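# Hang the duct tape roll on a wall peg

## Task

Pick up the duct tape roll from the top tray of the cart and hang it on the shaft of a wall peg opposite the supply shelving, so the peg's tip pokes out through the roll. Release it and back the robot away. The robot must not topple or finish leaning; the result only counts if the roll stays on the peg without the robot holding it.

## Robot and tools

Robot: a Hello Robot Stretch 4, one arm only. It has an omni-wheel base, a lift that slides up a mast, a telescoping arm that reaches forward, a three-joint wrist (yaw, pitch, roll) and a two-finger gripper with bendy steel fingers. It stands about 1.6 m tall; the base rim lies within 0.23 m of the base origin. Loose objects may occasionally get a brief shove from outside.

Frames: the base frame sits on the floor below the base centre, x ahead, y to the left, z up. The odometry frame is the base frame as it was when the scene began. hand_pose is reported in the base frame and marks a point between the open fingertips (the URDF link pinch); with all wrist joints at 0 its axes line up with the base. Its printed position may be slightly wrong.

Tool execute_actions: argument actions is a list holding one action or nothing (empty list = just report state and images). Optional cameras: list of head_camera, head_left_camera, head_right_camera, wrist_camera or all; omitted/null means all, [] means none; images come back in the order named on the pictures line. An action contains base, joints, or both, plus optional pace and contact_limits; or it is {"end_of_arm": "enable_torque"} by itself, which re-powers wrist or gripper motors that shut off.
- base holds exactly one relative command, measured from where the base last reported itself: translate_m (metres, forward positive, -2 to 2, no turning), strafe_m (metres, left positive, -2 to 2), rotate_rad (radians, counter-clockwise from above positive, -3.2 to 3.2).
- joints is one object keyed by joint name with absolute targets (not offsets): lift_m 0 to 1.2 m; arm_m 0 to 0.55 m extension; wrist_yaw_rad -1.134 to 4.276 (0 ahead, positive left, 3.14 stowed back, above 3.4 the arm may block); wrist_pitch_rad -1.117 to 4.259 (0 level, 1.57 pointing down); wrist_roll_rad -1.117 to 4.259 (0 fingers level side by side, positive turns clockwise as seen from behind); gripper_m -0.038 to 0.141 m fingertip gap (negative squeezes tips together). Done tolerances: lift and arm 0.004, yaw and roll 0.02, pitch 0.05, gripper 0.004. A joint target past its range is clipped and reported; any other bad value or unknown key rejects the call entirely.
- pace: slow, default, fast or max. Base speed 0.1/0.3/0.4/0.6 m/s, turning 1/2/3/4 rad/s; with lift above 0.2 these are lowered, to 0.3 m/s and 1 rad/s at full height.
- contact_limits: only {"arm_m": value} from 0 (gentlest) to 0.75 (firmest), default 0.5.
Motions in one action start together. Each action lasts at most 15 s. A joint or base left out of an action may keep pushing toward an earlier target. If a result reports a stop, the remaining calls in that reply are skipped. To unfold the wrist at the start, send lift_m 0.4 with wrist_yaw_rad 0.

Tool wait: seconds 0 to 10; no new command, returns state and images. Tool zoom_image: camera name and region [x0, y0, x1, y1] in pixels of that camera's latest full image, at most 504x504. Tool read_manual: only licence text, moves nothing. Tool finished_scene: scene number; ends the scene irreversibly and reports success. Replying without a tool call ends everything.

Result lines: base_status and joint_status give how each motion ended: done (for the base, wheels turned the commanded amount even if slipping), off_target, contact_stop_at_<key> (blocked; that part goes slack, a slack lift may sag, slack wheels may roll), limit_stop_at_<name>, time_out, torque_fault (a wrist motor maxed out and went limp until enable_torque). limit_stop_at_tilt means leaning over 6 degrees: lift, arm and wheels go slack and ignore commands. limit_stop_at_own_body: the joint would hit the robot; moving away is allowed; it can occur with pitch below -0.2 and roll below -0.4 or above 4. on_its_own describes uncommanded behaviour; its "held at" is a target, not a position. lidar_m: 12 distances in metres, 30-degree sectors starting dead ahead and going counter-clockwise (4th left, 7th behind, 10th right); "-" is nothing seen or closer than 0.25 m; glass and thin legs can be missed. wrist_depth_mm: 7x7 grid of median depths, 100 to 2000 mm, reading from top left. base_odometry counts wheel turns only; heading in -3.142 to 3.142. If turned_by_wheels and turned_by_imu differ by over about 0.1 rad, there was a collision or slip. base_tilt in degrees, forward and right positive, with a fixed offset up to about 1.5. motor_effort: percent of max, positive toward larger joint values, bracket is the last action's peak; wheel efforts positive means turning right. A load in a level gripper pulls wrist pitch effort away from 0.

Gripping: command a gap smaller than the object; going lower squeezes harder and draws it toward the wrist. Neither gripper reading nor done proves a hold; check gripper effort. If tips stick on a surface below, raise the lift.

Cameras: head_camera looks forward and down from the mast top (turn the base to look around); head_left_camera and head_right_camera are steeper fisheyes that also show base and arm; wrist_camera looks along the fingers, tips near the image bottom. Calibration is given in OpenCV style, T_world_to_cam mapping the base frame to each camera.

Avoid: dropping the tape, slamming or pressing hard, pushing so a wrist motor faults, driving or turning with over 1 kg held and arm_m above 0.2 (especially fast), strong pushes or pulls with the gripper raised high, and ending tilted. Faster robot motion is preferred.

Each tool is called as name([rows], argument=value, ...), one row to a line, values as JSON.

## Session

execute_actions(actions=[])

Scene clock: 0.00 s.
base_odometry: x=+0.000 y=+0.000 heading=+0.000 (m, m, rad; odometry frame)
turned_by_wheels: +0.000 (rad since the last result)
turned_by_imu: +0.000 (rad since the last result)
base_tilt: forward=+0.0 right=-0.1 (deg)
lidar_m: 2.09 1.68 1.73 1.95 1.90 2.30 2.70 2.67 1.97 1.12 1.12 1.41
base_status: not commanded
joint_positions: lift_m=+0.210 arm_m=-0.002 wrist_yaw_rad=+3.049 wrist_pitch_rad=-0.013 wrist_roll_rad=+0.012 gripper_m=+0.057
joint_status: not commanded
motor_effort: lift_m=+18 arm_m=-1 wrist_yaw_rad=+2 wrist_pitch_rad=-7 wrist_roll_rad=-1 gripper_m=-4 wheel_0=+0 wheel_1=+0 wheel_2=+0 (%)
hand_pose: x=-0.1106 y=+0.1137 z=+0.3918 quat_wxyz=(+0.046, +0.007, +0.006, +0.999) (m; base frame)
wrist_depth_mm: - 139 - - - - 1983 / 107 139 - - - - 1983 / 113 140 - - - - 1983 / 136 198 - - - - 1983 / - - - - - - 1983 / 1255 1308 200 1281 201 1430 1430 / 917 904 976 - 931 946 960
pictures: head_camera, head_left_camera, head_right_camera, wrist_camera
Images, in order (width x height): head_camera 420x560, head_left_camera 420x672, head_right_camera 420x672, wrist_camera 616x392.

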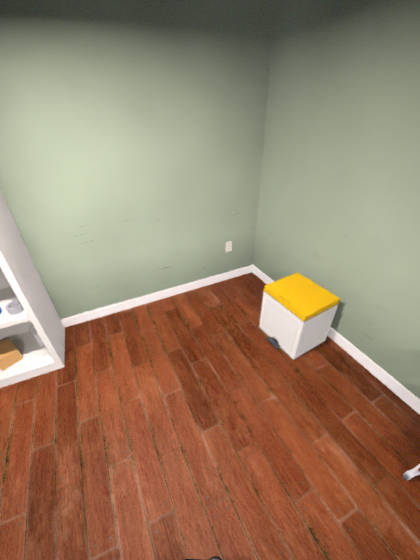

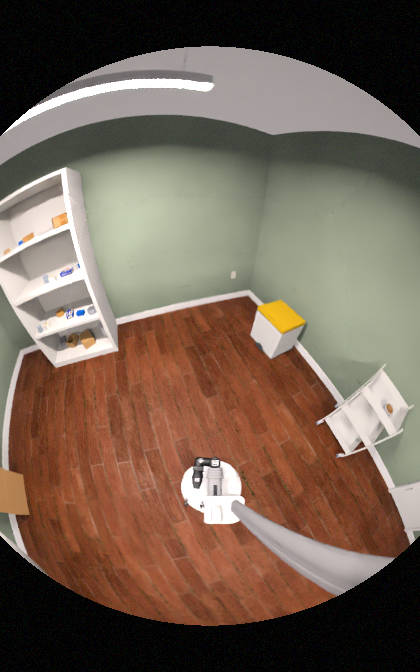

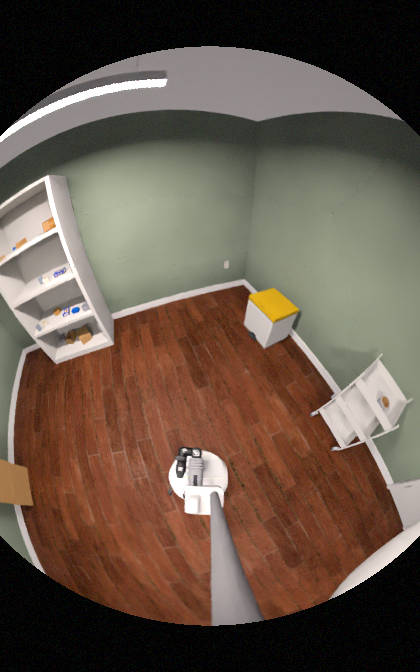

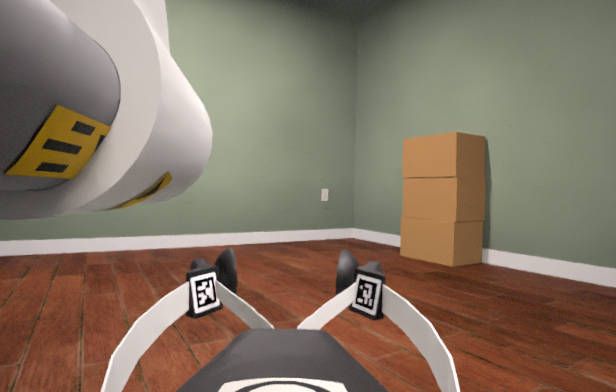

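execute_actions([
  {"base":{"rotate_rad":-1.2},"joints":{"lift_m":1.0,"wrist_yaw_rad":0,"wrist_pitch_rad":0.6},"pace":"fast"},
])

Scene clock: 6.73 s.
base_odometry: x=+0.000 y=+0.000 heading=-1.199 (m, m, rad; odometry frame)
turned_by_wheels: -1.199 (rad since the last result)
turned_by_imu: -1.206 (rad since the last result)
base_tilt: forward=+0.1 right=-0.1 (deg)
lidar_m: 1.12 1.41 1.49 2.08 1.68 2.33 1.91 2.28 2.79 2.54 2.24 1.18
base_status: done
joint_positions: lift_m=+1.000 arm_m=-0.002 wrist_yaw_rad=+0.000 wrist_pitch_rad=+0.602 wrist_roll_rad=+0.012 gripper_m=+0.057
joint_status: all done
motor_effort: lift_m=+21(24) arm_m=-1(1) wrist_yaw_rad=+1(3) wrist_pitch_rad=-7(6) wrist_roll_rad=-1(1) gripper_m=-4(4) wheel_0=+3(11) wheel_1=+5(12) wheel_2=+3(16) (%)
hand_pose: x=+0.4064 y=-0.0874 z=+1.0146 quat_wxyz=(+0.955, +0.006, +0.296, -0.002) (m; base frame)
wrist_depth_mm: 1160 1205 1182 1205 1229 1229 1229 / 1255 1281 1308 1308 1308 1336 1336 / 1430 1397 1397 1182 1430 1464 1499 / 1537 1576 1576 1336 1618 1708 1661 / 1499 1576 1576 1464 1661 1708 1756 / 1336 1397 200 1366 201 1464 1464 / 1160 1205 1255 - 1255 1281 1281
pictures: head_camera, head_left_camera, head_right_camera, wrist_camera
camera_calibration (this result's frames):
wrist_camera: T_world_to_cam=[[-0.0354943, -0.999311, 0.0108705, -0.0962707], [-0.574123, 0.0114865, -0.818689, 1.11716], [0.818, -0.0352998, -0.574135, 0.474779], [0, 0, 0, 1]] pos_world=[0.249602, -0.092277, 1.18824]
Images, in order (width x height): head_camera 420x560, head_left_camera 420x672, head_right_camera 420x672, wrist_camera 616x392.

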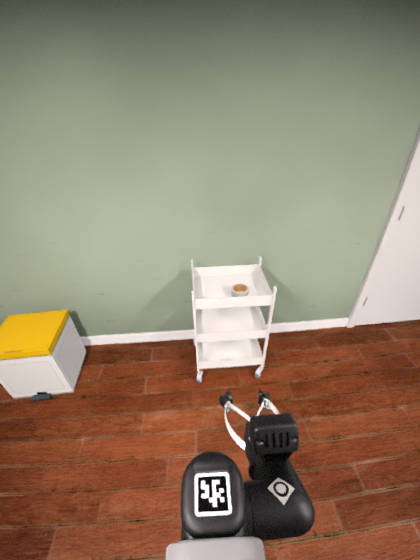

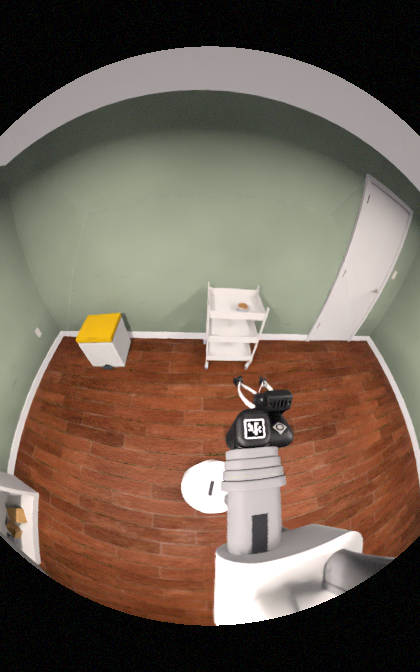

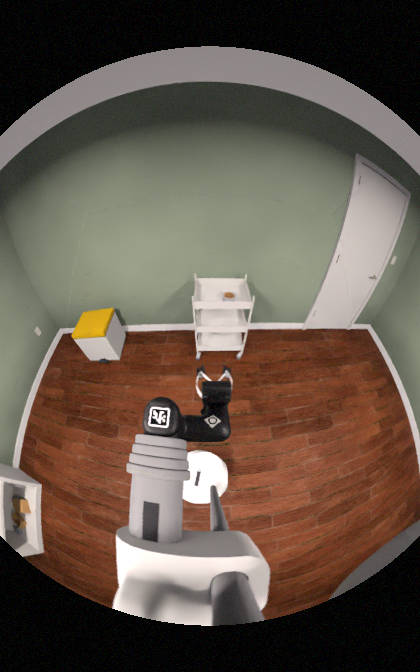

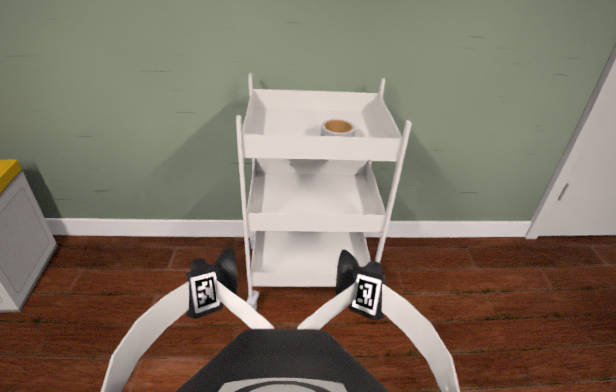

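execute_actions([
  {"base":{"translate_m":0.7},"joints":{"wrist_pitch_rad":1.57,"gripper_m":0.141,"arm_m":0.33},"pace":"fast"},
], cameras=[])

execute_actions([
  {"base":{"strafe_m":-0.14}},
])

Scene clock: 23.57 s.
base_odometry: x=+0.254 y=-0.652 heading=-1.199 (m, m, rad; odometry frame)
turned_by_wheels: +0.001 (rad since the last result)
turned_by_imu: +0.000 (rad since the last result)
base_tilt: forward=+0.2 right=+0.0 (deg)
lidar_m: 0.41 0.86 1.00 1.32 2.00 2.28 2.62 2.91 2.66 2.59 1.23 0.45
base_status: done
joint_positions: lift_m=+1.000 arm_m=+0.329 wrist_yaw_rad=+0.000 wrist_pitch_rad=+1.570 wrist_roll_rad=+0.012 gripper_m=+0.141
joint_status: all done
motor_effort: lift_m=+21(21) arm_m=+4(7) wrist_yaw_rad=+1(3) wrist_pitch_rad=+0(5) wrist_roll_rad=-1(1) gripper_m=+0(2) wheel_0=+3(11) wheel_1=+5(11) wheel_2=-2(16) (%)
hand_pose: x=+0.5005 y=-0.0874 z=+0.8895 quat_wxyz=(+0.707, +0.004, +0.707, -0.004) (m; base frame)
wrist_depth_mm: 699 683 442 449 452 459 615 / 1008 960 442 452 459 462 854 / 1060 1118 442 455 452 462 1160 / 1098 1078 452 455 455 469 1138 / 1078 439 452 455 462 462 1160 / 1078 211 421 392 436 1160 1182 / 1098 1118 904 - 1160 1160 1160
pictures: none
No camera images: the call's "cameras" was empty. Leave "cameras" out to get every camera's image.

Scene clock: 25.23 s.
base_odometry: x=+0.124 y=-0.703 heading=-1.199 (m, m, rad; odometry frame)
turned_by_wheels: +0.000 (rad since the last result)
turned_by_imu: -0.001 (rad since the last result)
base_tilt: forward=+0.1 right=+0.0 (deg)
lidar_m: 0.42 0.45 1.12 1.34 2.13 2.44 2.62 2.85 2.51 2.44 1.25 0.44
base_status: done
joint_positions: lift_m=+1.000 arm_m=+0.329 wrist_yaw_rad=+0.000 wrist_pitch_rad=+1.570 wrist_roll_rad=+0.012 gripper_m=+0.141
joint_status: not commanded
motor_effort: lift_m=+21(20) arm_m=+4(4) wrist_yaw_rad=+1(1) wrist_pitch_rad=+0(0) wrist_roll_rad=-1(1) gripper_m=-1(1) wheel_0=+4(11) wheel_1=-5(15) wheel_2=+0(1) (%)
hand_pose: x=+0.5005 y=-0.0874 z=+0.8895 quat_wxyz=(+0.707, +0.004, +0.707, -0.004) (m; base frame)
wrist_depth_mm: 424 439 442 445 449 707 699 / 430 442 442 449 455 1060 1060 / 436 439 449 452 459 1118 1160 / 436 442 449 455 455 1138 1160 / 436 445 452 459 459 1160 1182 / 1118 211 413 415 421 1182 1182 / 1098 1098 891 - 1138 1182 1182
pictures: head_camera, head_left_camera, head_right_camera, wrist_camera
camera_calibration (this result's frames):
wrist_camera: T_world_to_cam=[[-0.0110874, -0.999308, 0.0355129, -0.12574], [-0.999897, 0.0114032, 0.00870093, 0.545809], [-0.00909986, -0.0354128, -0.999331, 1.11816], [0, 0, 0, 1]] pos_world=[0.554534, -0.0922792, 1.11713]
Images, in order (width x height): head_camera 420x560, head_left_camera 420x672, head_right_camera 420x672, wrist_camera 616x392.

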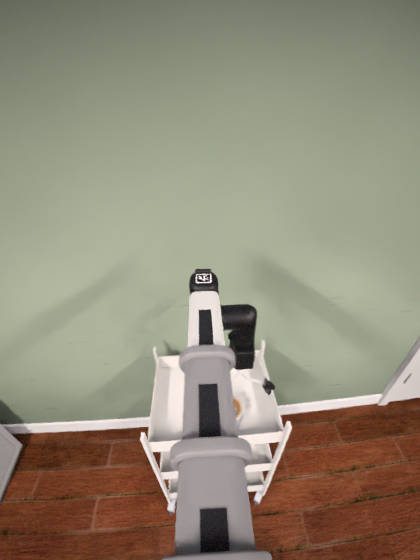

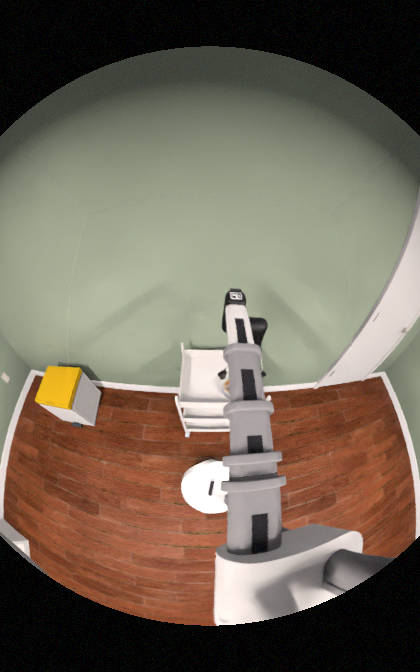

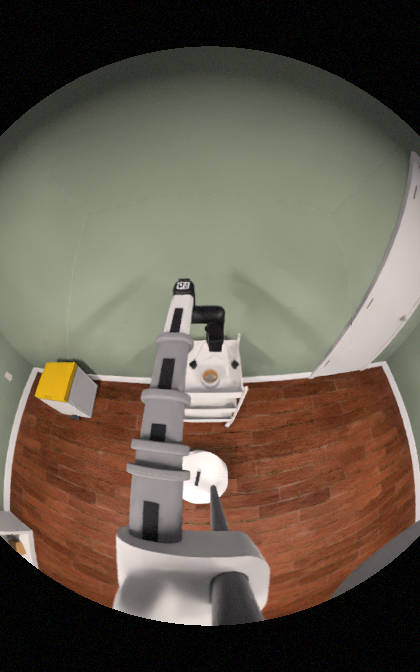

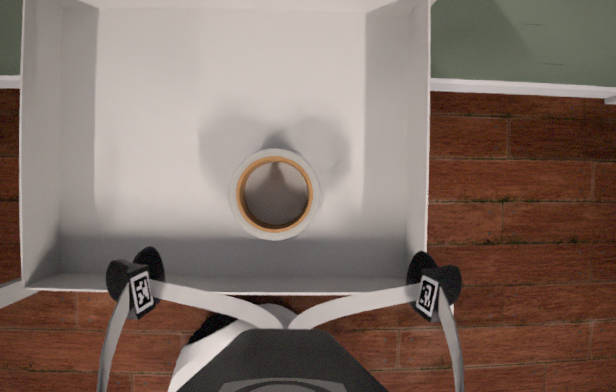

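execute_actions([
  {"base":{"strafe_m":0.018},"joints":{"arm_m":0.378,"lift_m":0.87,"gripper_m":0.125}},
], cameras=["wrist_camera","head_right_camera"])

Scene clock: 34.97 s.
base_odometry: x=+0.141 y=-0.696 heading=-1.199 (m, m, rad; odometry frame)
turned_by_wheels: +0.000 (rad since the last result)
turned_by_imu: -0.001 (rad since the last result)
base_tilt: forward=+0.1 right=-0.1 (deg)
lidar_m: 0.42 0.45 1.11 1.32 2.10 2.43 2.62 2.85 2.47 2.44 1.26 0.44
base_status: done
joint_positions: lift_m=+0.870 arm_m=+0.377 wrist_yaw_rad=+0.000 wrist_pitch_rad=+1.570 wrist_roll_rad=+0.012 gripper_m=+0.125
joint_status: all done
motor_effort: lift_m=+15(17) arm_m=+4(3) wrist_yaw_rad=+1(2) wrist_pitch_rad=-1(1) wrist_roll_rad=+0(1) gripper_m=-1(2) wheel_0=-4(12) wheel_1=+4(11) wheel_2=+0(5) (%)
hand_pose: x=+0.5483 y=-0.0874 z=+0.7600 quat_wxyz=(+0.707, +0.004, +0.707, -0.004) (m; base frame)
wrist_depth_mm: 309 310 314 317 324 327 603 / 310 314 319 322 325 327 878 / 314 315 319 324 327 329 1008 / 314 317 320 324 327 327 1025 / 317 317 322 324 329 325 1042 / 317 320 294 285 219 320 1025 / 315 322 324 - 332 310 1042
pictures: head_right_camera, wrist_camera
camera_calibration (this result's frames):
wrist_camera: T_world_to_cam=[[-0.0112261, -0.999306, 0.0355153, -0.120533], [-0.999894, 0.0115496, 0.00891608, 0.594674], [-0.00932008, -0.0354114, -0.999329, 0.989234], [0, 0, 0, 1]] pos_world=[0.602477, -0.0922872, 0.987549]
Images, in order (width x height): head_right_camera 420x672, wrist_camera 616x392.

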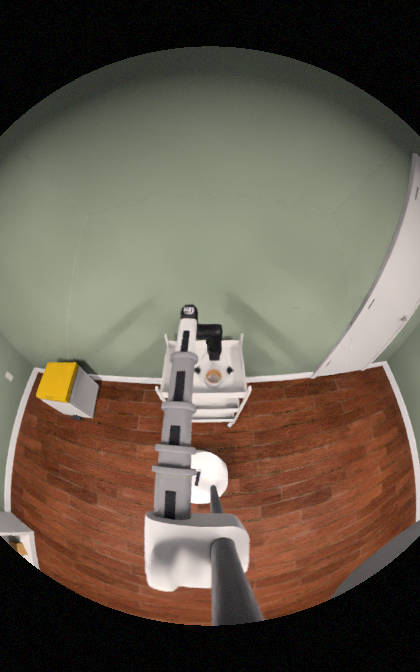

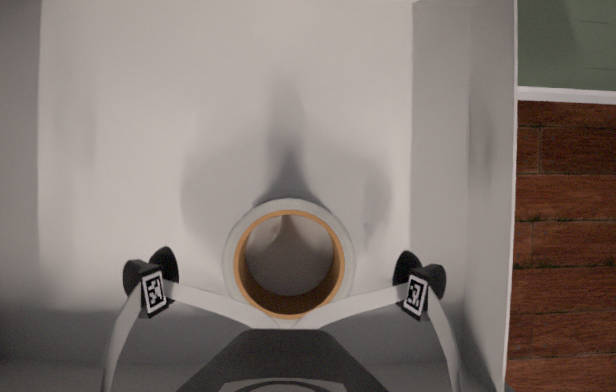

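execute_actions([
  {"joints":{"lift_m":0.803}},
], cameras=["wrist_camera"])

execute_actions([
  {"joints":{"gripper_m":0.05}},
], cameras=["wrist_camera"])

execute_actions([
  {"joints":{"lift_m":1.0}},
], cameras=["wrist_camera"])

Scene clock: 42.17 s.
base_odometry: x=+0.141 y=-0.696 heading=-1.199 (m, m, rad; odometry frame)
turned_by_wheels: +0.000 (rad since the last result)
turned_by_imu: -0.001 (rad since the last result)
base_tilt: forward=+0.1 right=-0.1 (deg)
lidar_m: 0.42 0.42 1.11 1.35 2.11 2.44 2.63 2.85 2.50 2.45 1.26 0.44
base_status: not commanded
joint_positions: lift_m=+0.803 arm_m=+0.377 wrist_yaw_rad=+0.000 wrist_pitch_rad=+1.570 wrist_roll_rad=+0.012 gripper_m=+0.125
joint_status: all done
motor_effort: lift_m=+15(15) arm_m=+4(4) wrist_yaw_rad=+1(2) wrist_pitch_rad=-2(1) wrist_roll_rad=-1(1) gripper_m=+0(0) wheel_0=-3(4) wheel_1=+4(4) wheel_2=+0(0) (%)
hand_pose: x=+0.5484 y=-0.0874 z=+0.6930 quat_wxyz=(+0.707, +0.004, +0.707, -0.004) (m; base frame)
wrist_depth_mm: 245 247 250 254 256 258 225 / 247 249 252 254 257 260 226 / 248 251 253 257 260 262 226 / 249 252 254 257 260 263 227 / 252 252 256 258 262 265 232 / 252 253 211 257 213 266 229 / 253 255 258 - 265 267 227
pictures: wrist_camera
camera_calibration (this result's frames):
wrist_camera: T_world_to_cam=[[-0.0112262, -0.999306, 0.0355153, -0.118153], [-0.999894, 0.0115496, 0.00891608, 0.595273], [-0.00932008, -0.0354114, -0.999329, 0.922284], [0, 0, 0, 1]] pos_world=[0.602479, -0.0922872, 0.920554]
Images, in order (width x height): wrist_camera 616x392.

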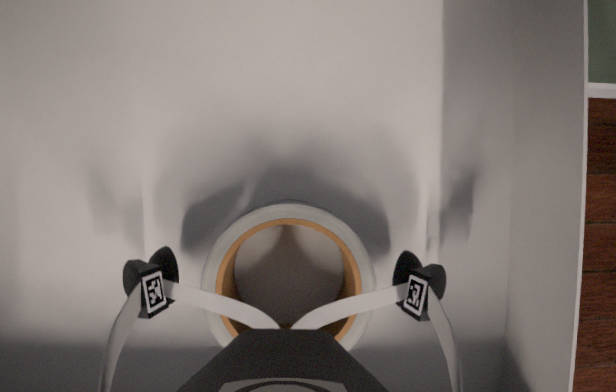

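Scene clock: 43.83 s.
base_odometry: x=+0.141 y=-0.696 heading=-1.199 (m, m, rad; odometry frame)
turned_by_wheels: +0.000 (rad since the last result)
turned_by_imu: +0.000 (rad since the last result)
base_tilt: forward=+0.1 right=+0.0 (deg)
lidar_m: 0.42 0.44 1.10 1.33 2.11 2.45 2.61 2.86 2.51 2.45 1.26 0.44
base_status: not commanded
joint_positions: lift_m=+0.803 arm_m=+0.377 wrist_yaw_rad=+0.000 wrist_pitch_rad=+1.570 wrist_roll_rad=+0.012 gripper_m=+0.051
joint_status: all done
motor_effort: lift_m=+15(16) arm_m=+4(4) wrist_yaw_rad=+1(2) wrist_pitch_rad=-1(1) wrist_roll_rad=-1(0) gripper_m=-27(28) wheel_0=-4(4) wheel_1=+4(4) wheel_2=+0(0) (%)
hand_pose: x=+0.5484 y=-0.0874 z=+0.6929 quat_wxyz=(+0.707, +0.004, +0.707, -0.004) (m; base frame)
wrist_depth_mm: 246 247 250 254 255 259 225 / 246 248 251 254 257 260 224 / 248 250 252 255 257 260 227 / 248 252 254 256 260 264 226 / 250 253 256 257 260 265 226 / 250 181 210 258 194 264 230 / 253 255 257 - 266 267 227
pictures: wrist_camera
camera_calibration (this result's frames):
wrist_camera: T_world_to_cam=[[-0.0112262, -0.999306, 0.0355153, -0.118153], [-0.999894, 0.0115497, 0.00891608, 0.595274], [-0.00932008, -0.0354114, -0.999329, 0.92226], [0, 0, 0, 1]] pos_world=[0.60248, -0.0922872, 0.92053]
Images, in order (width x height): wrist_camera 616x392.

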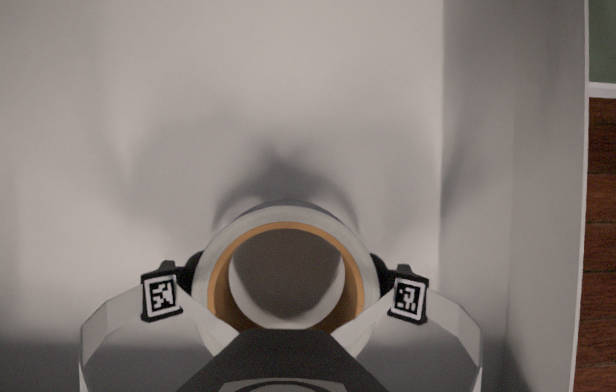

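Scene clock: 45.73 s.
base_odometry: x=+0.141 y=-0.696 heading=-1.199 (m, m, rad; odometry frame)
turned_by_wheels: +0.000 (rad since the last result)
turned_by_imu: +0.000 (rad since the last result)
base_tilt: forward=+0.0 right=-0.1 (deg)
lidar_m: 0.42 0.44 1.11 1.32 2.11 2.45 2.62 2.85 2.47 2.45 1.25 0.44
base_status: not commanded
joint_positions: lift_m=+1.000 arm_m=+0.377 wrist_yaw_rad=+0.000 wrist_pitch_rad=+1.570 wrist_roll_rad=+0.012 gripper_m=+0.051
joint_status: all done
motor_effort: lift_m=+22(22) arm_m=+4(4) wrist_yaw_rad=+1(1) wrist_pitch_rad=-1(2) wrist_roll_rad=+0(0) gripper_m=-26(29) wheel_0=-4(4) wheel_1=+4(4) wheel_2=+0(0) (%)
hand_pose: x=+0.5484 y=-0.0874 z=+0.8894 quat_wxyz=(+0.707, +0.004, +0.707, -0.004) (m; base frame)
wrist_depth_mm: 397 427 439 442 449 574 597 / 430 439 445 445 452 904 866 / 436 439 445 452 455 1138 1160 / 439 442 449 452 455 1138 1138 / 439 449 449 452 449 1138 1160 / 418 181 210 455 194 1160 1160 / 1098 1138 931 - 1138 1182 1182
pictures: wrist_camera
camera_calibration (this result's frames):
wrist_camera: T_world_to_cam=[[-0.0112281, -0.999306, 0.0355148, -0.12513], [-0.999894, 0.0115499, 0.00886983, 0.59358], [-0.00927387, -0.0354114, -0.99933, 1.1186], [0, 0, 0, 1]] pos_world=[0.602485, -0.0922872, 1.11703]
Images, in order (width x height): wrist_camera 616x392.

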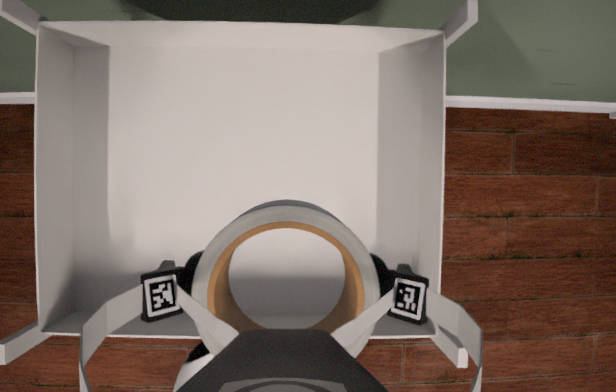

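execute_actions([
  {"base":{"translate_m":-0.5},"joints":{"arm_m":0.0}},
], cameras=[])

execute_actions([
  {"base":{"rotate_rad":-1.55},"joints":{"wrist_pitch_rad":0}},
])

Scene clock: 53.87 s.
base_odometry: x=-0.041 y=-0.231 heading=-1.199 (m, m, rad; odometry frame)
turned_by_wheels: -0.001 (rad since the last result)
turned_by_imu: -0.003 (rad since the last result)
base_tilt: forward=+0.1 right=-0.1 (deg)
lidar_m: 0.92 1.38 1.35 2.21 1.87 2.54 2.11 2.41 2.68 2.42 1.95 0.98
base_status: done
joint_positions: lift_m=+1.000 arm_m=+0.001 wrist_yaw_rad=+0.000 wrist_pitch_rad=+1.570 wrist_roll_rad=+0.012 gripper_m=+0.051
joint_status: all done
motor_effort: lift_m=+21(21) arm_m=-4(7) wrist_yaw_rad=+2(1) wrist_pitch_rad=-1(0) wrist_roll_rad=-1(1) gripper_m=-28(29) wheel_0=-5(8) wheel_1=-7(10) wheel_2=+2(16) (%)
hand_pose: x=+0.1718 y=-0.0874 z=+0.8895 quat_wxyz=(+0.707, +0.004, +0.707, -0.004) (m; base frame)
wrist_depth_mm: 1078 1098 1098 1118 1138 1138 1138 / 1078 1098 1118 1118 1138 1138 1138 / 1078 1078 1098 1098 1118 1138 1160 / 1078 1078 1098 1118 1138 1138 1182 / 1098 1118 891 904 1138 1160 1182 / 1098 181 211 931 195 1160 1160 / 1098 1138 1098 - 1160 1138 1205
pictures: none
No camera images: the call's "cameras" was empty. Leave "cameras" out to get every camera's image.

Scene clock: 56.13 s.
base_odometry: x=-0.041 y=-0.231 heading=-2.748 (m, m, rad; odometry frame)
turned_by_wheels: -1.549 (rad since the last result)
turned_by_imu: -1.557 (rad since the last result)
base_tilt: forward=+0.1 right=+0.0 (deg)
lidar_m: 2.41 1.89 0.96 0.91 1.38 1.37 2.21 1.87 2.50 2.09 2.42 2.66
base_status: done
joint_positions: lift_m=+1.000 arm_m=+0.001 wrist_yaw_rad=+0.000 wrist_pitch_rad=+0.005 wrist_roll_rad=+0.012 gripper_m=+0.051
joint_status: all done
motor_effort: lift_m=+21(21) arm_m=-4(4) wrist_yaw_rad=+3(1) wrist_pitch_rad=-15(18) wrist_roll_rad=-1(1) gripper_m=-27(29) wheel_0=+5(9) wheel_1=+7(12) wheel_2=+6(11) (%)
hand_pose: x=+0.4601 y=-0.0874 z=+1.1766 quat_wxyz=(+1.000, +0.006, +0.002, +0.000) (m; base frame)
wrist_depth_mm: - - - - - - - / - - - - - - - / - - - - - - - / - - - - - - - / - - - - - - - / - 181 211 - 194 - - / - - - - - - -
pictures: head_camera, head_left_camera, head_right_camera, wrist_camera
camera_calibration (this result's frames):
wrist_camera: T_world_to_cam=[[-0.0356657, -0.999303, -0.0110355, -0.0703289], [-0.0145645, 0.0115611, -0.999827, 1.23622], [0.999258, -0.0354988, -0.0149667, -0.217506], [0, 0, 0, 1]] pos_world=[0.232841, -0.0922931, 1.23198]
Images, in order (width x height): head_camera 420x560, head_left_camera 420x672, head_right_camera 420x672, wrist_camera 616x392.

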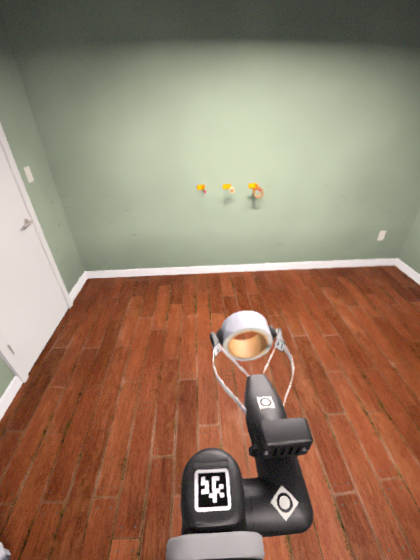

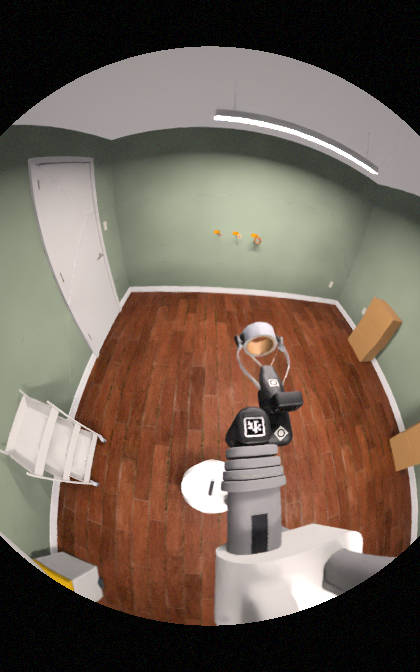

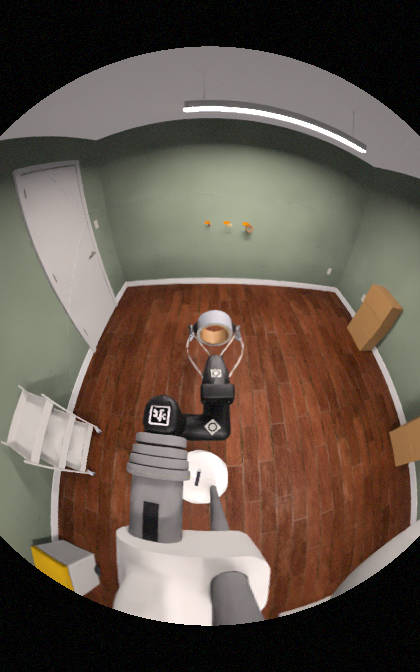

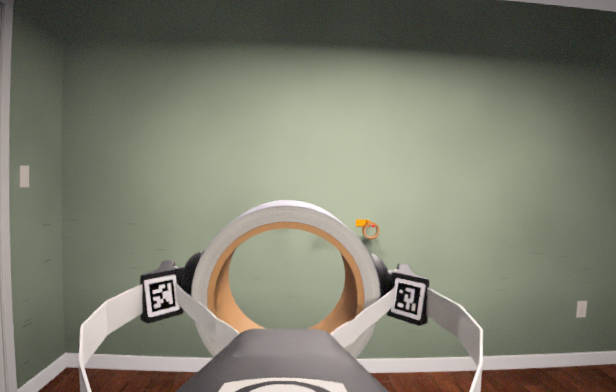

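execute_actions([
  {"base":{"translate_m":1.5},"joints":{"lift_m":0.75},"pace":"fast"},
])

Scene clock: 66.13 s.
base_odometry: x=-1.425 y=-0.807 heading=-2.747 (m, m, rad; odometry frame)
turned_by_wheels: +0.001 (rad since the last result)
turned_by_imu: +0.001 (rad since the last result)
base_tilt: forward=+0.1 right=+0.0 (deg)
lidar_m: 0.91 1.08 1.34 1.33 1.39 1.52 3.30 3.39 2.51 2.10 1.48 0.94
base_status: done
joint_positions: lift_m=+0.750 arm_m=+0.001 wrist_yaw_rad=+0.000 wrist_pitch_rad=+0.005 wrist_roll_rad=+0.012 gripper_m=+0.051
joint_status: all done
motor_effort: lift_m=+16(20) arm_m=-4(4) wrist_yaw_rad=+1(2) wrist_pitch_rad=-15(15) wrist_roll_rad=+0(1) gripper_m=-29(29) wheel_0=+4(8) wheel_1=+5(11) wheel_2=-1(17) (%)
hand_pose: x=+0.4601 y=-0.0874 z=+0.9270 quat_wxyz=(+1.000, +0.006, +0.002, +0.000) (m; base frame)
wrist_depth_mm: 768 788 788 798 809 820 809 / 778 798 798 809 820 809 820 / 768 788 798 820 798 820 831 / 788 798 809 809 831 831 842 / 788 798 809 820 831 842 842 / 809 181 211 831 195 854 842 / 809 820 809 - 854 842 866
pictures: head_camera, head_left_camera, head_right_camera, wrist_camera
camera_calibration (this result's frames):
wrist_camera: T_world_to_cam=[[-0.0354826, -0.999309, -0.0110392, -0.0731116], [-0.0144633, 0.0115585, -0.999829, 0.986645], [0.999266, -0.0353168, -0.0148635, -0.221332], [0, 0, 0, 1]] pos_world=[0.232846, -0.092282, 0.982379]
Images, in order (width x height): head_camera 420x560, head_left_camera 420x672, head_right_camera 420x672, wrist_camera 616x392.

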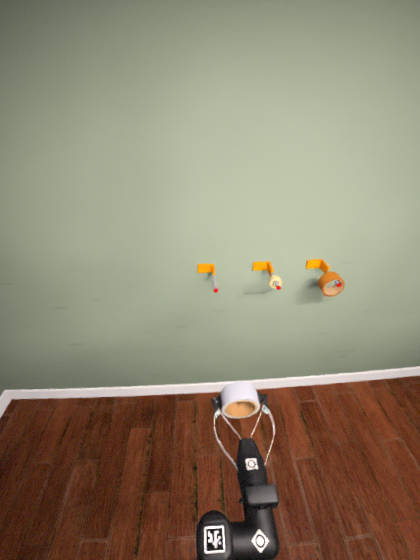

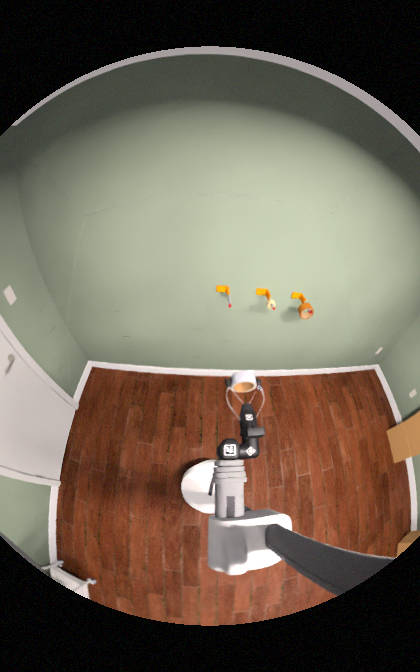

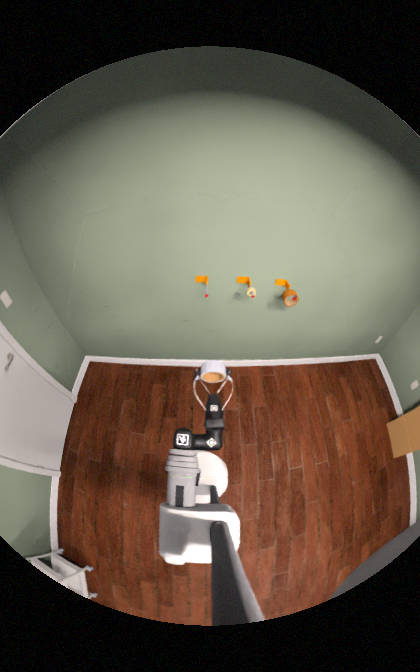

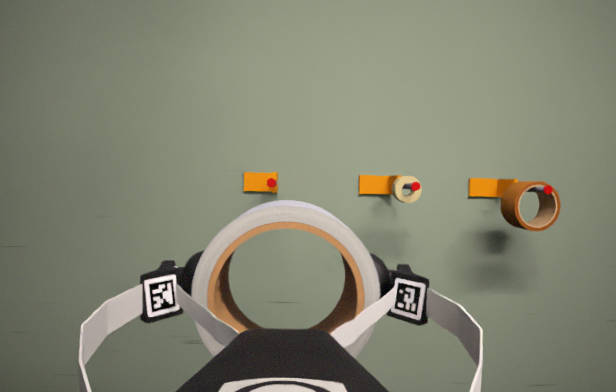

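execute_actions([
  {"base":{"strafe_m":0.036},"joints":{"lift_m":0.81,"arm_m":0.3}},
], cameras=["wrist_camera","head_camera"])

Scene clock: 80.37 s.
base_odometry: x=-1.412 y=-0.840 heading=-2.747 (m, m, rad; odometry frame)
turned_by_wheels: +0.000 (rad since the last result)
turned_by_imu: -0.001 (rad since the last result)
base_tilt: forward=+0.1 right=+0.0 (deg)
lidar_m: 0.89 1.07 1.28 1.30 1.35 1.48 3.32 3.41 2.54 2.11 1.48 0.95
base_status: done
joint_positions: lift_m=+0.810 arm_m=+0.299 wrist_yaw_rad=+0.000 wrist_pitch_rad=+0.005 wrist_roll_rad=+0.012 gripper_m=+0.051
joint_status: all done
motor_effort: lift_m=+22(23) arm_m=+4(4) wrist_yaw_rad=+1(3) wrist_pitch_rad=-13(15) wrist_roll_rad=-1(0) gripper_m=-29(27) wheel_0=-3(12) wheel_1=+6(14) wheel_2=+0(1) (%)
hand_pose: x=+0.7586 y=-0.0874 z=+0.9866 quat_wxyz=(+1.000, +0.006, +0.002, +0.000) (m; base frame)
wrist_depth_mm: 492 504 500 508 512 512 517 / 492 500 504 508 517 521 525 / 500 504 508 512 517 521 530 / 500 508 512 517 521 525 525 / 504 512 512 521 521 521 535 / 504 181 211 521 194 530 539 / 508 517 521 - 525 539 544
pictures: head_camera, wrist_camera
camera_calibration (this result's frames):
wrist_camera: T_world_to_cam=[[-0.0354263, -0.999311, -0.0110487, -0.0618791], [-0.0141975, 0.0115578, -0.999832, 1.05039], [0.999271, -0.0352635, -0.0145972, -0.519005], [0, 0, 0, 1]] pos_world=[0.531348, -0.0922787, 1.04196]
Images, in order (width x height): head_camera 420x560, wrist_camera 616x392.

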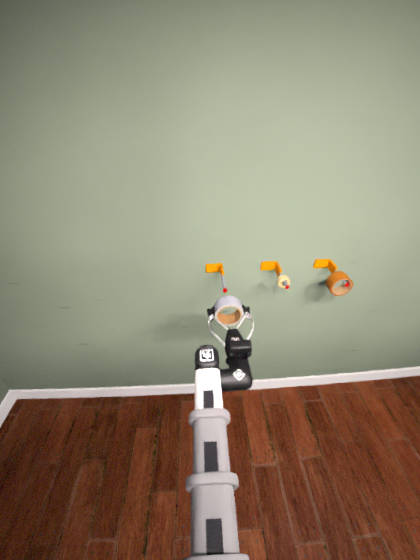

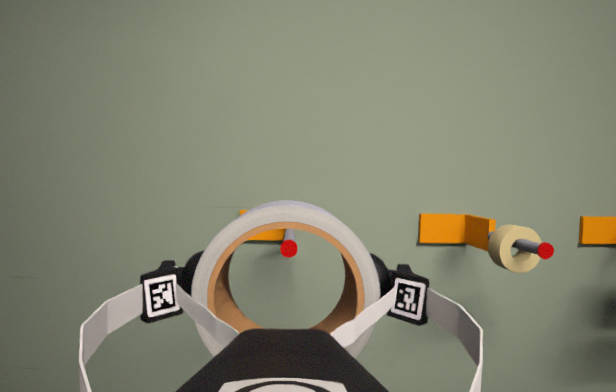

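execute_actions([
  {"joints":{"lift_m":0.80,"arm_m":0.47},"contact_limits":{"arm_m":0.2}},
], cameras=["wrist_camera","head_camera"])

Scene clock: 87.50 s.
base_odometry: x=-1.412 y=-0.840 heading=-2.747 (m, m, rad; odometry frame)
turned_by_wheels: +0.000 (rad since the last result)
turned_by_imu: -0.001 (rad since the last result)
base_tilt: forward=+0.1 right=-0.1 (deg)
lidar_m: 1.02 1.07 1.28 1.29 1.37 1.49 3.32 3.39 2.53 2.12 1.50 0.95
base_status: not commanded
joint_positions: lift_m=+0.800 arm_m=+0.469 wrist_yaw_rad=+0.000 wrist_pitch_rad=+0.005 wrist_roll_rad=+0.012 gripper_m=+0.051
joint_status: all done
motor_effort: lift_m=+16(20) arm_m=+4(3) wrist_yaw_rad=+2(1) wrist_pitch_rad=-13(14) wrist_roll_rad=+0(1) gripper_m=-28(27) wheel_0=-3(3) wheel_1=+6(6) wheel_2=+0(0) (%)
contact_limits: arm_m 0.2
hand_pose: x=+0.9286 y=-0.0874 z=+0.9771 quat_wxyz=(+1.000, +0.006, +0.002, +0.000) (m; base frame)
wrist_depth_mm: 330 332 336 338 343 345 349 / 332 336 338 342 343 347 349 / 332 338 343 343 347 351 353 / 338 338 342 345 347 351 357 / 338 343 338 342 351 355 343 / 340 181 211 233 194 357 359 / 342 345 347 - 355 359 362
pictures: head_camera, wrist_camera
camera_calibration (this result's frames):
wrist_camera: T_world_to_cam=[[-0.0354193, -0.999311, -0.0110484, -0.055968], [-0.0142057, 0.0115577, -0.999832, 1.04326], [0.999272, -0.0352564, -0.0146053, -0.688986], [0, 0, 0, 1]] pos_world=[0.701322, -0.0922783, 1.0324]
Images, in order (width x height): head_camera 420x560, wrist_camera 616x392.

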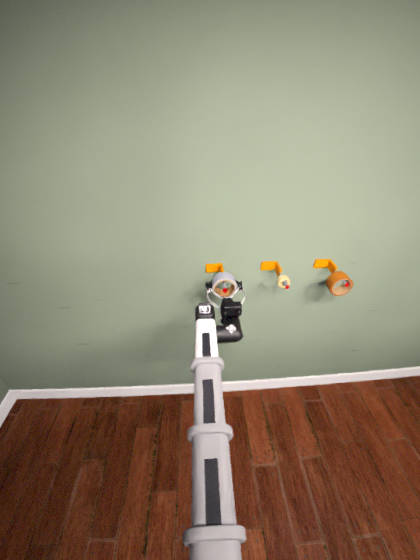

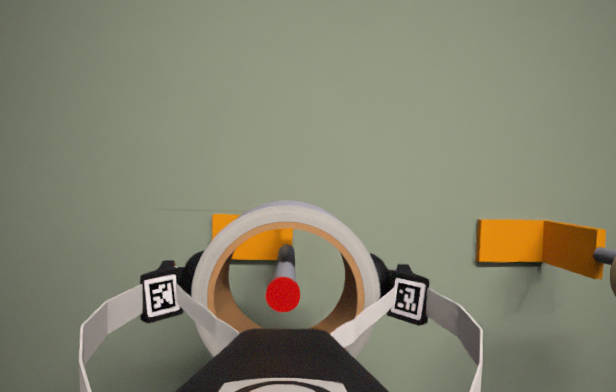

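execute_actions([
  {"joints":{"lift_m":0.784,"arm_m":0.478}},
], cameras=["wrist_camera"])

execute_actions([
  {"joints":{"gripper_m":0.135}},
], cameras=["wrist_camera"])

execute_actions([
  {"joints":{"arm_m":0.0},"base":{"translate_m":-0.2},"pace":"fast"},
], cameras=["wrist_camera","head_camera"])

Scene clock: 99.87 s.
base_odometry: x=-1.412 y=-0.840 heading=-2.747 (m, m, rad; odometry frame)
turned_by_wheels: +0.000 (rad since the last result)
turned_by_imu: -0.001 (rad since the last result)
base_tilt: forward=+0.2 right=-0.2 (deg)
lidar_m: 0.94 1.08 1.31 1.28 1.37 1.50 3.31 3.40 2.54 2.11 1.47 0.95
base_status: not commanded
joint_positions: lift_m=+0.784 arm_m=+0.477 wrist_yaw_rad=+0.000 wrist_pitch_rad=+0.005 wrist_roll_rad=+0.012 gripper_m=+0.051
joint_status: all done
motor_effort: lift_m=+16(17) arm_m=+4(5) wrist_yaw_rad=+2(2) wrist_pitch_rad=-14(14) wrist_roll_rad=+0(0) gripper_m=-27(27) wheel_0=-3(4) wheel_1=+6(6) wheel_2=+0(0) (%)
hand_pose: x=+0.9366 y=-0.0874 z=+0.9611 quat_wxyz=(+1.000, +0.006, +0.002, +0.000) (m; base frame)
wrist_depth_mm: 324 325 327 330 334 340 342 / 324 327 330 332 336 336 342 / 325 330 334 334 340 343 345 / 327 330 334 338 342 343 347 / 330 332 330 196 342 345 349 / 332 182 210 342 194 349 353 / 336 338 338 - 347 351 355
pictures: wrist_camera
camera_calibration (this result's frames):
wrist_camera: T_world_to_cam=[[-0.035525, -0.999308, -0.0110465, -0.0557945], [-0.0142592, 0.0115592, -0.999832, 1.02741], [0.999267, -0.0353615, -0.0146599, -0.697166], [0, 0, 0, 1]] pos_world=[0.709323, -0.0922847, 1.0164]
Images, in order (width x height): wrist_camera 616x392.

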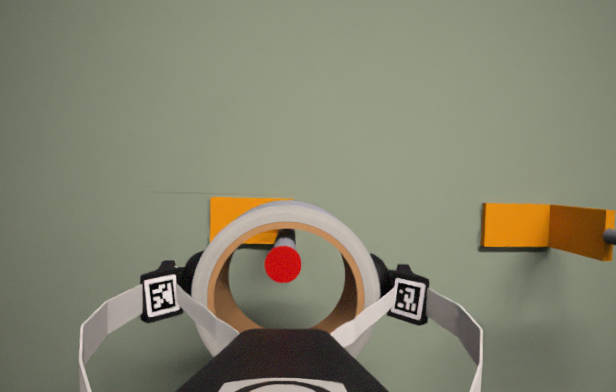

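Scene clock: 101.70 s.
base_odometry: x=-1.412 y=-0.840 heading=-2.747 (m, m, rad; odometry frame)
turned_by_wheels: +0.000 (rad since the last result)
turned_by_imu: +0.000 (rad since the last result)
base_tilt: forward=+0.1 right=+0.1 (deg)
lidar_m: 0.96 1.09 1.31 1.27 1.37 1.49 3.33 3.40 2.54 2.12 1.50 0.93
base_status: not commanded
joint_positions: lift_m=+0.784 arm_m=+0.477 wrist_yaw_rad=+0.000 wrist_pitch_rad=+0.003 wrist_roll_rad=+0.012 gripper_m=+0.135
joint_status: all done
motor_effort: lift_m=+16(16) arm_m=+4(4) wrist_yaw_rad=+2(1) wrist_pitch_rad=-9(14) wrist_roll_rad=+1(1) gripper_m=-2(28) wheel_0=-3(3) wheel_1=+6(6) wheel_2=+0(0) (%)
hand_pose: x=+0.9366 y=-0.0874 z=+0.9616 quat_wxyz=(+1.000, +0.006, +0.001, +0.000) (m; base frame)
wrist_depth_mm: 324 325 329 332 336 338 342 / 324 329 329 336 338 340 342 / 325 329 332 338 338 340 343 / 330 332 330 338 342 343 349 / 329 332 334 216 342 345 349 / 332 334 213 236 219 349 353 / 336 338 338 - 345 351 353
pictures: wrist_camera
camera_calibration (this result's frames):
wrist_camera: T_world_to_cam=[[-0.0355103, -0.999308, -0.0111076, -0.0557451], [-0.0125474, 0.0115596, -0.999854, 1.02632], [0.999291, -0.0353658, -0.0129492, -0.69883], [0, 0, 0, 1]] pos_world=[0.709232, -0.092285, 1.0165]
Images, in order (width x height): wrist_camera 616x392.

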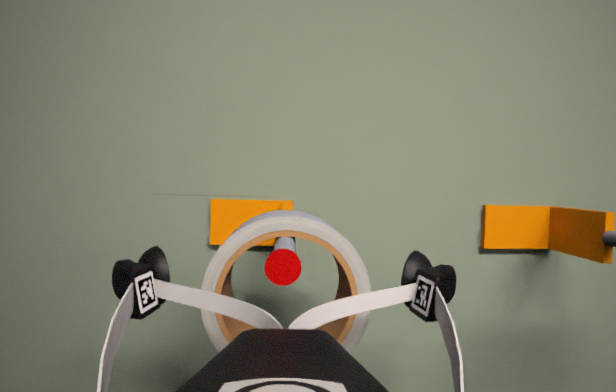

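Scene clock: 103.77 s.
base_odometry: x=-1.227 y=-0.763 heading=-2.748 (m, m, rad; odometry frame)
turned_by_wheels: -0.001 (rad since the last result)
turned_by_imu: -0.001 (rad since the last result)
base_tilt: forward=+0.1 right=-0.1 (deg)
lidar_m: 1.11 1.28 1.35 1.29 1.38 1.33 3.18 3.15 2.50 2.13 1.77 1.13
base_status: done
joint_positions: lift_m=+0.784 arm_m=+0.001 wrist_yaw_rad=+0.000 wrist_pitch_rad=+0.003 wrist_roll_rad=+0.012 gripper_m=+0.135
joint_status: all done
motor_effort: lift_m=+16(16) arm_m=-4(5) wrist_yaw_rad=+2(0) wrist_pitch_rad=-8(10) wrist_roll_rad=+0(1) gripper_m=-1(1) wheel_0=-4(9) wheel_1=-6(12) wheel_2=+1(14) (%)
hand_pose: x=+0.4601 y=-0.0875 z=+0.9617 quat_wxyz=(+1.000, +0.006, +0.001, +0.000) (m; base frame)
wrist_depth_mm: 960 976 991 991 1008 1042 1042 / 960 1008 991 1025 1008 1025 1060 / 976 991 991 1008 1025 1025 1025 / 1025 991 1008 1008 1025 1042 1060 / 991 1008 991 1008 1025 1060 1042 / 976 1008 1008 1008 1025 1042 1060 / 991 1008 1008 - 1060 1078 1042
pictures: head_camera, wrist_camera
camera_calibration (this result's frames):
wrist_camera: T_world_to_cam=[[-0.0357299, -0.9993, -0.01112, -0.0726149], [-0.0121939, 0.0115623, -0.999859, 1.02029], [0.999287, -0.0355893, -0.0125985, -0.223038], [0, 0, 0, 1]] pos_world=[0.232725, -0.0922986, 1.01653]
Images, in order (width x height): head_camera 420x560, wrist_camera 616x392.

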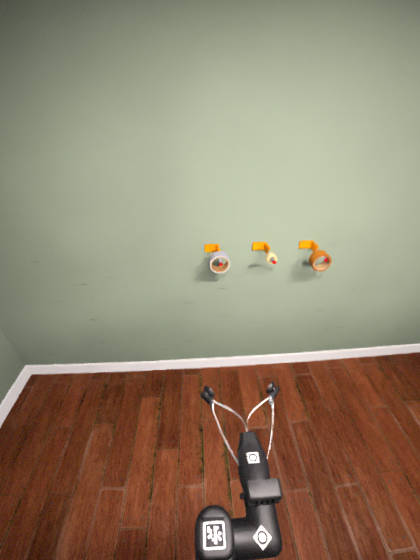

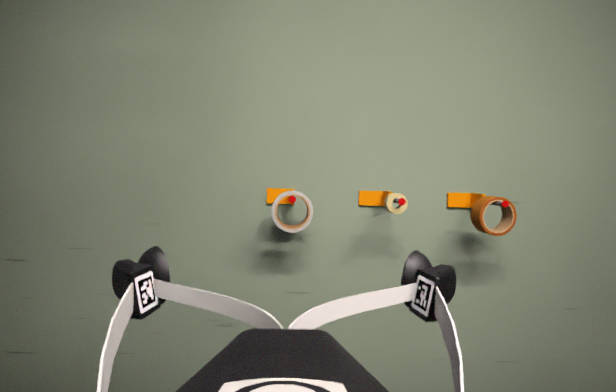

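finished_scene(scene=1)

The scene is finished: the task was done.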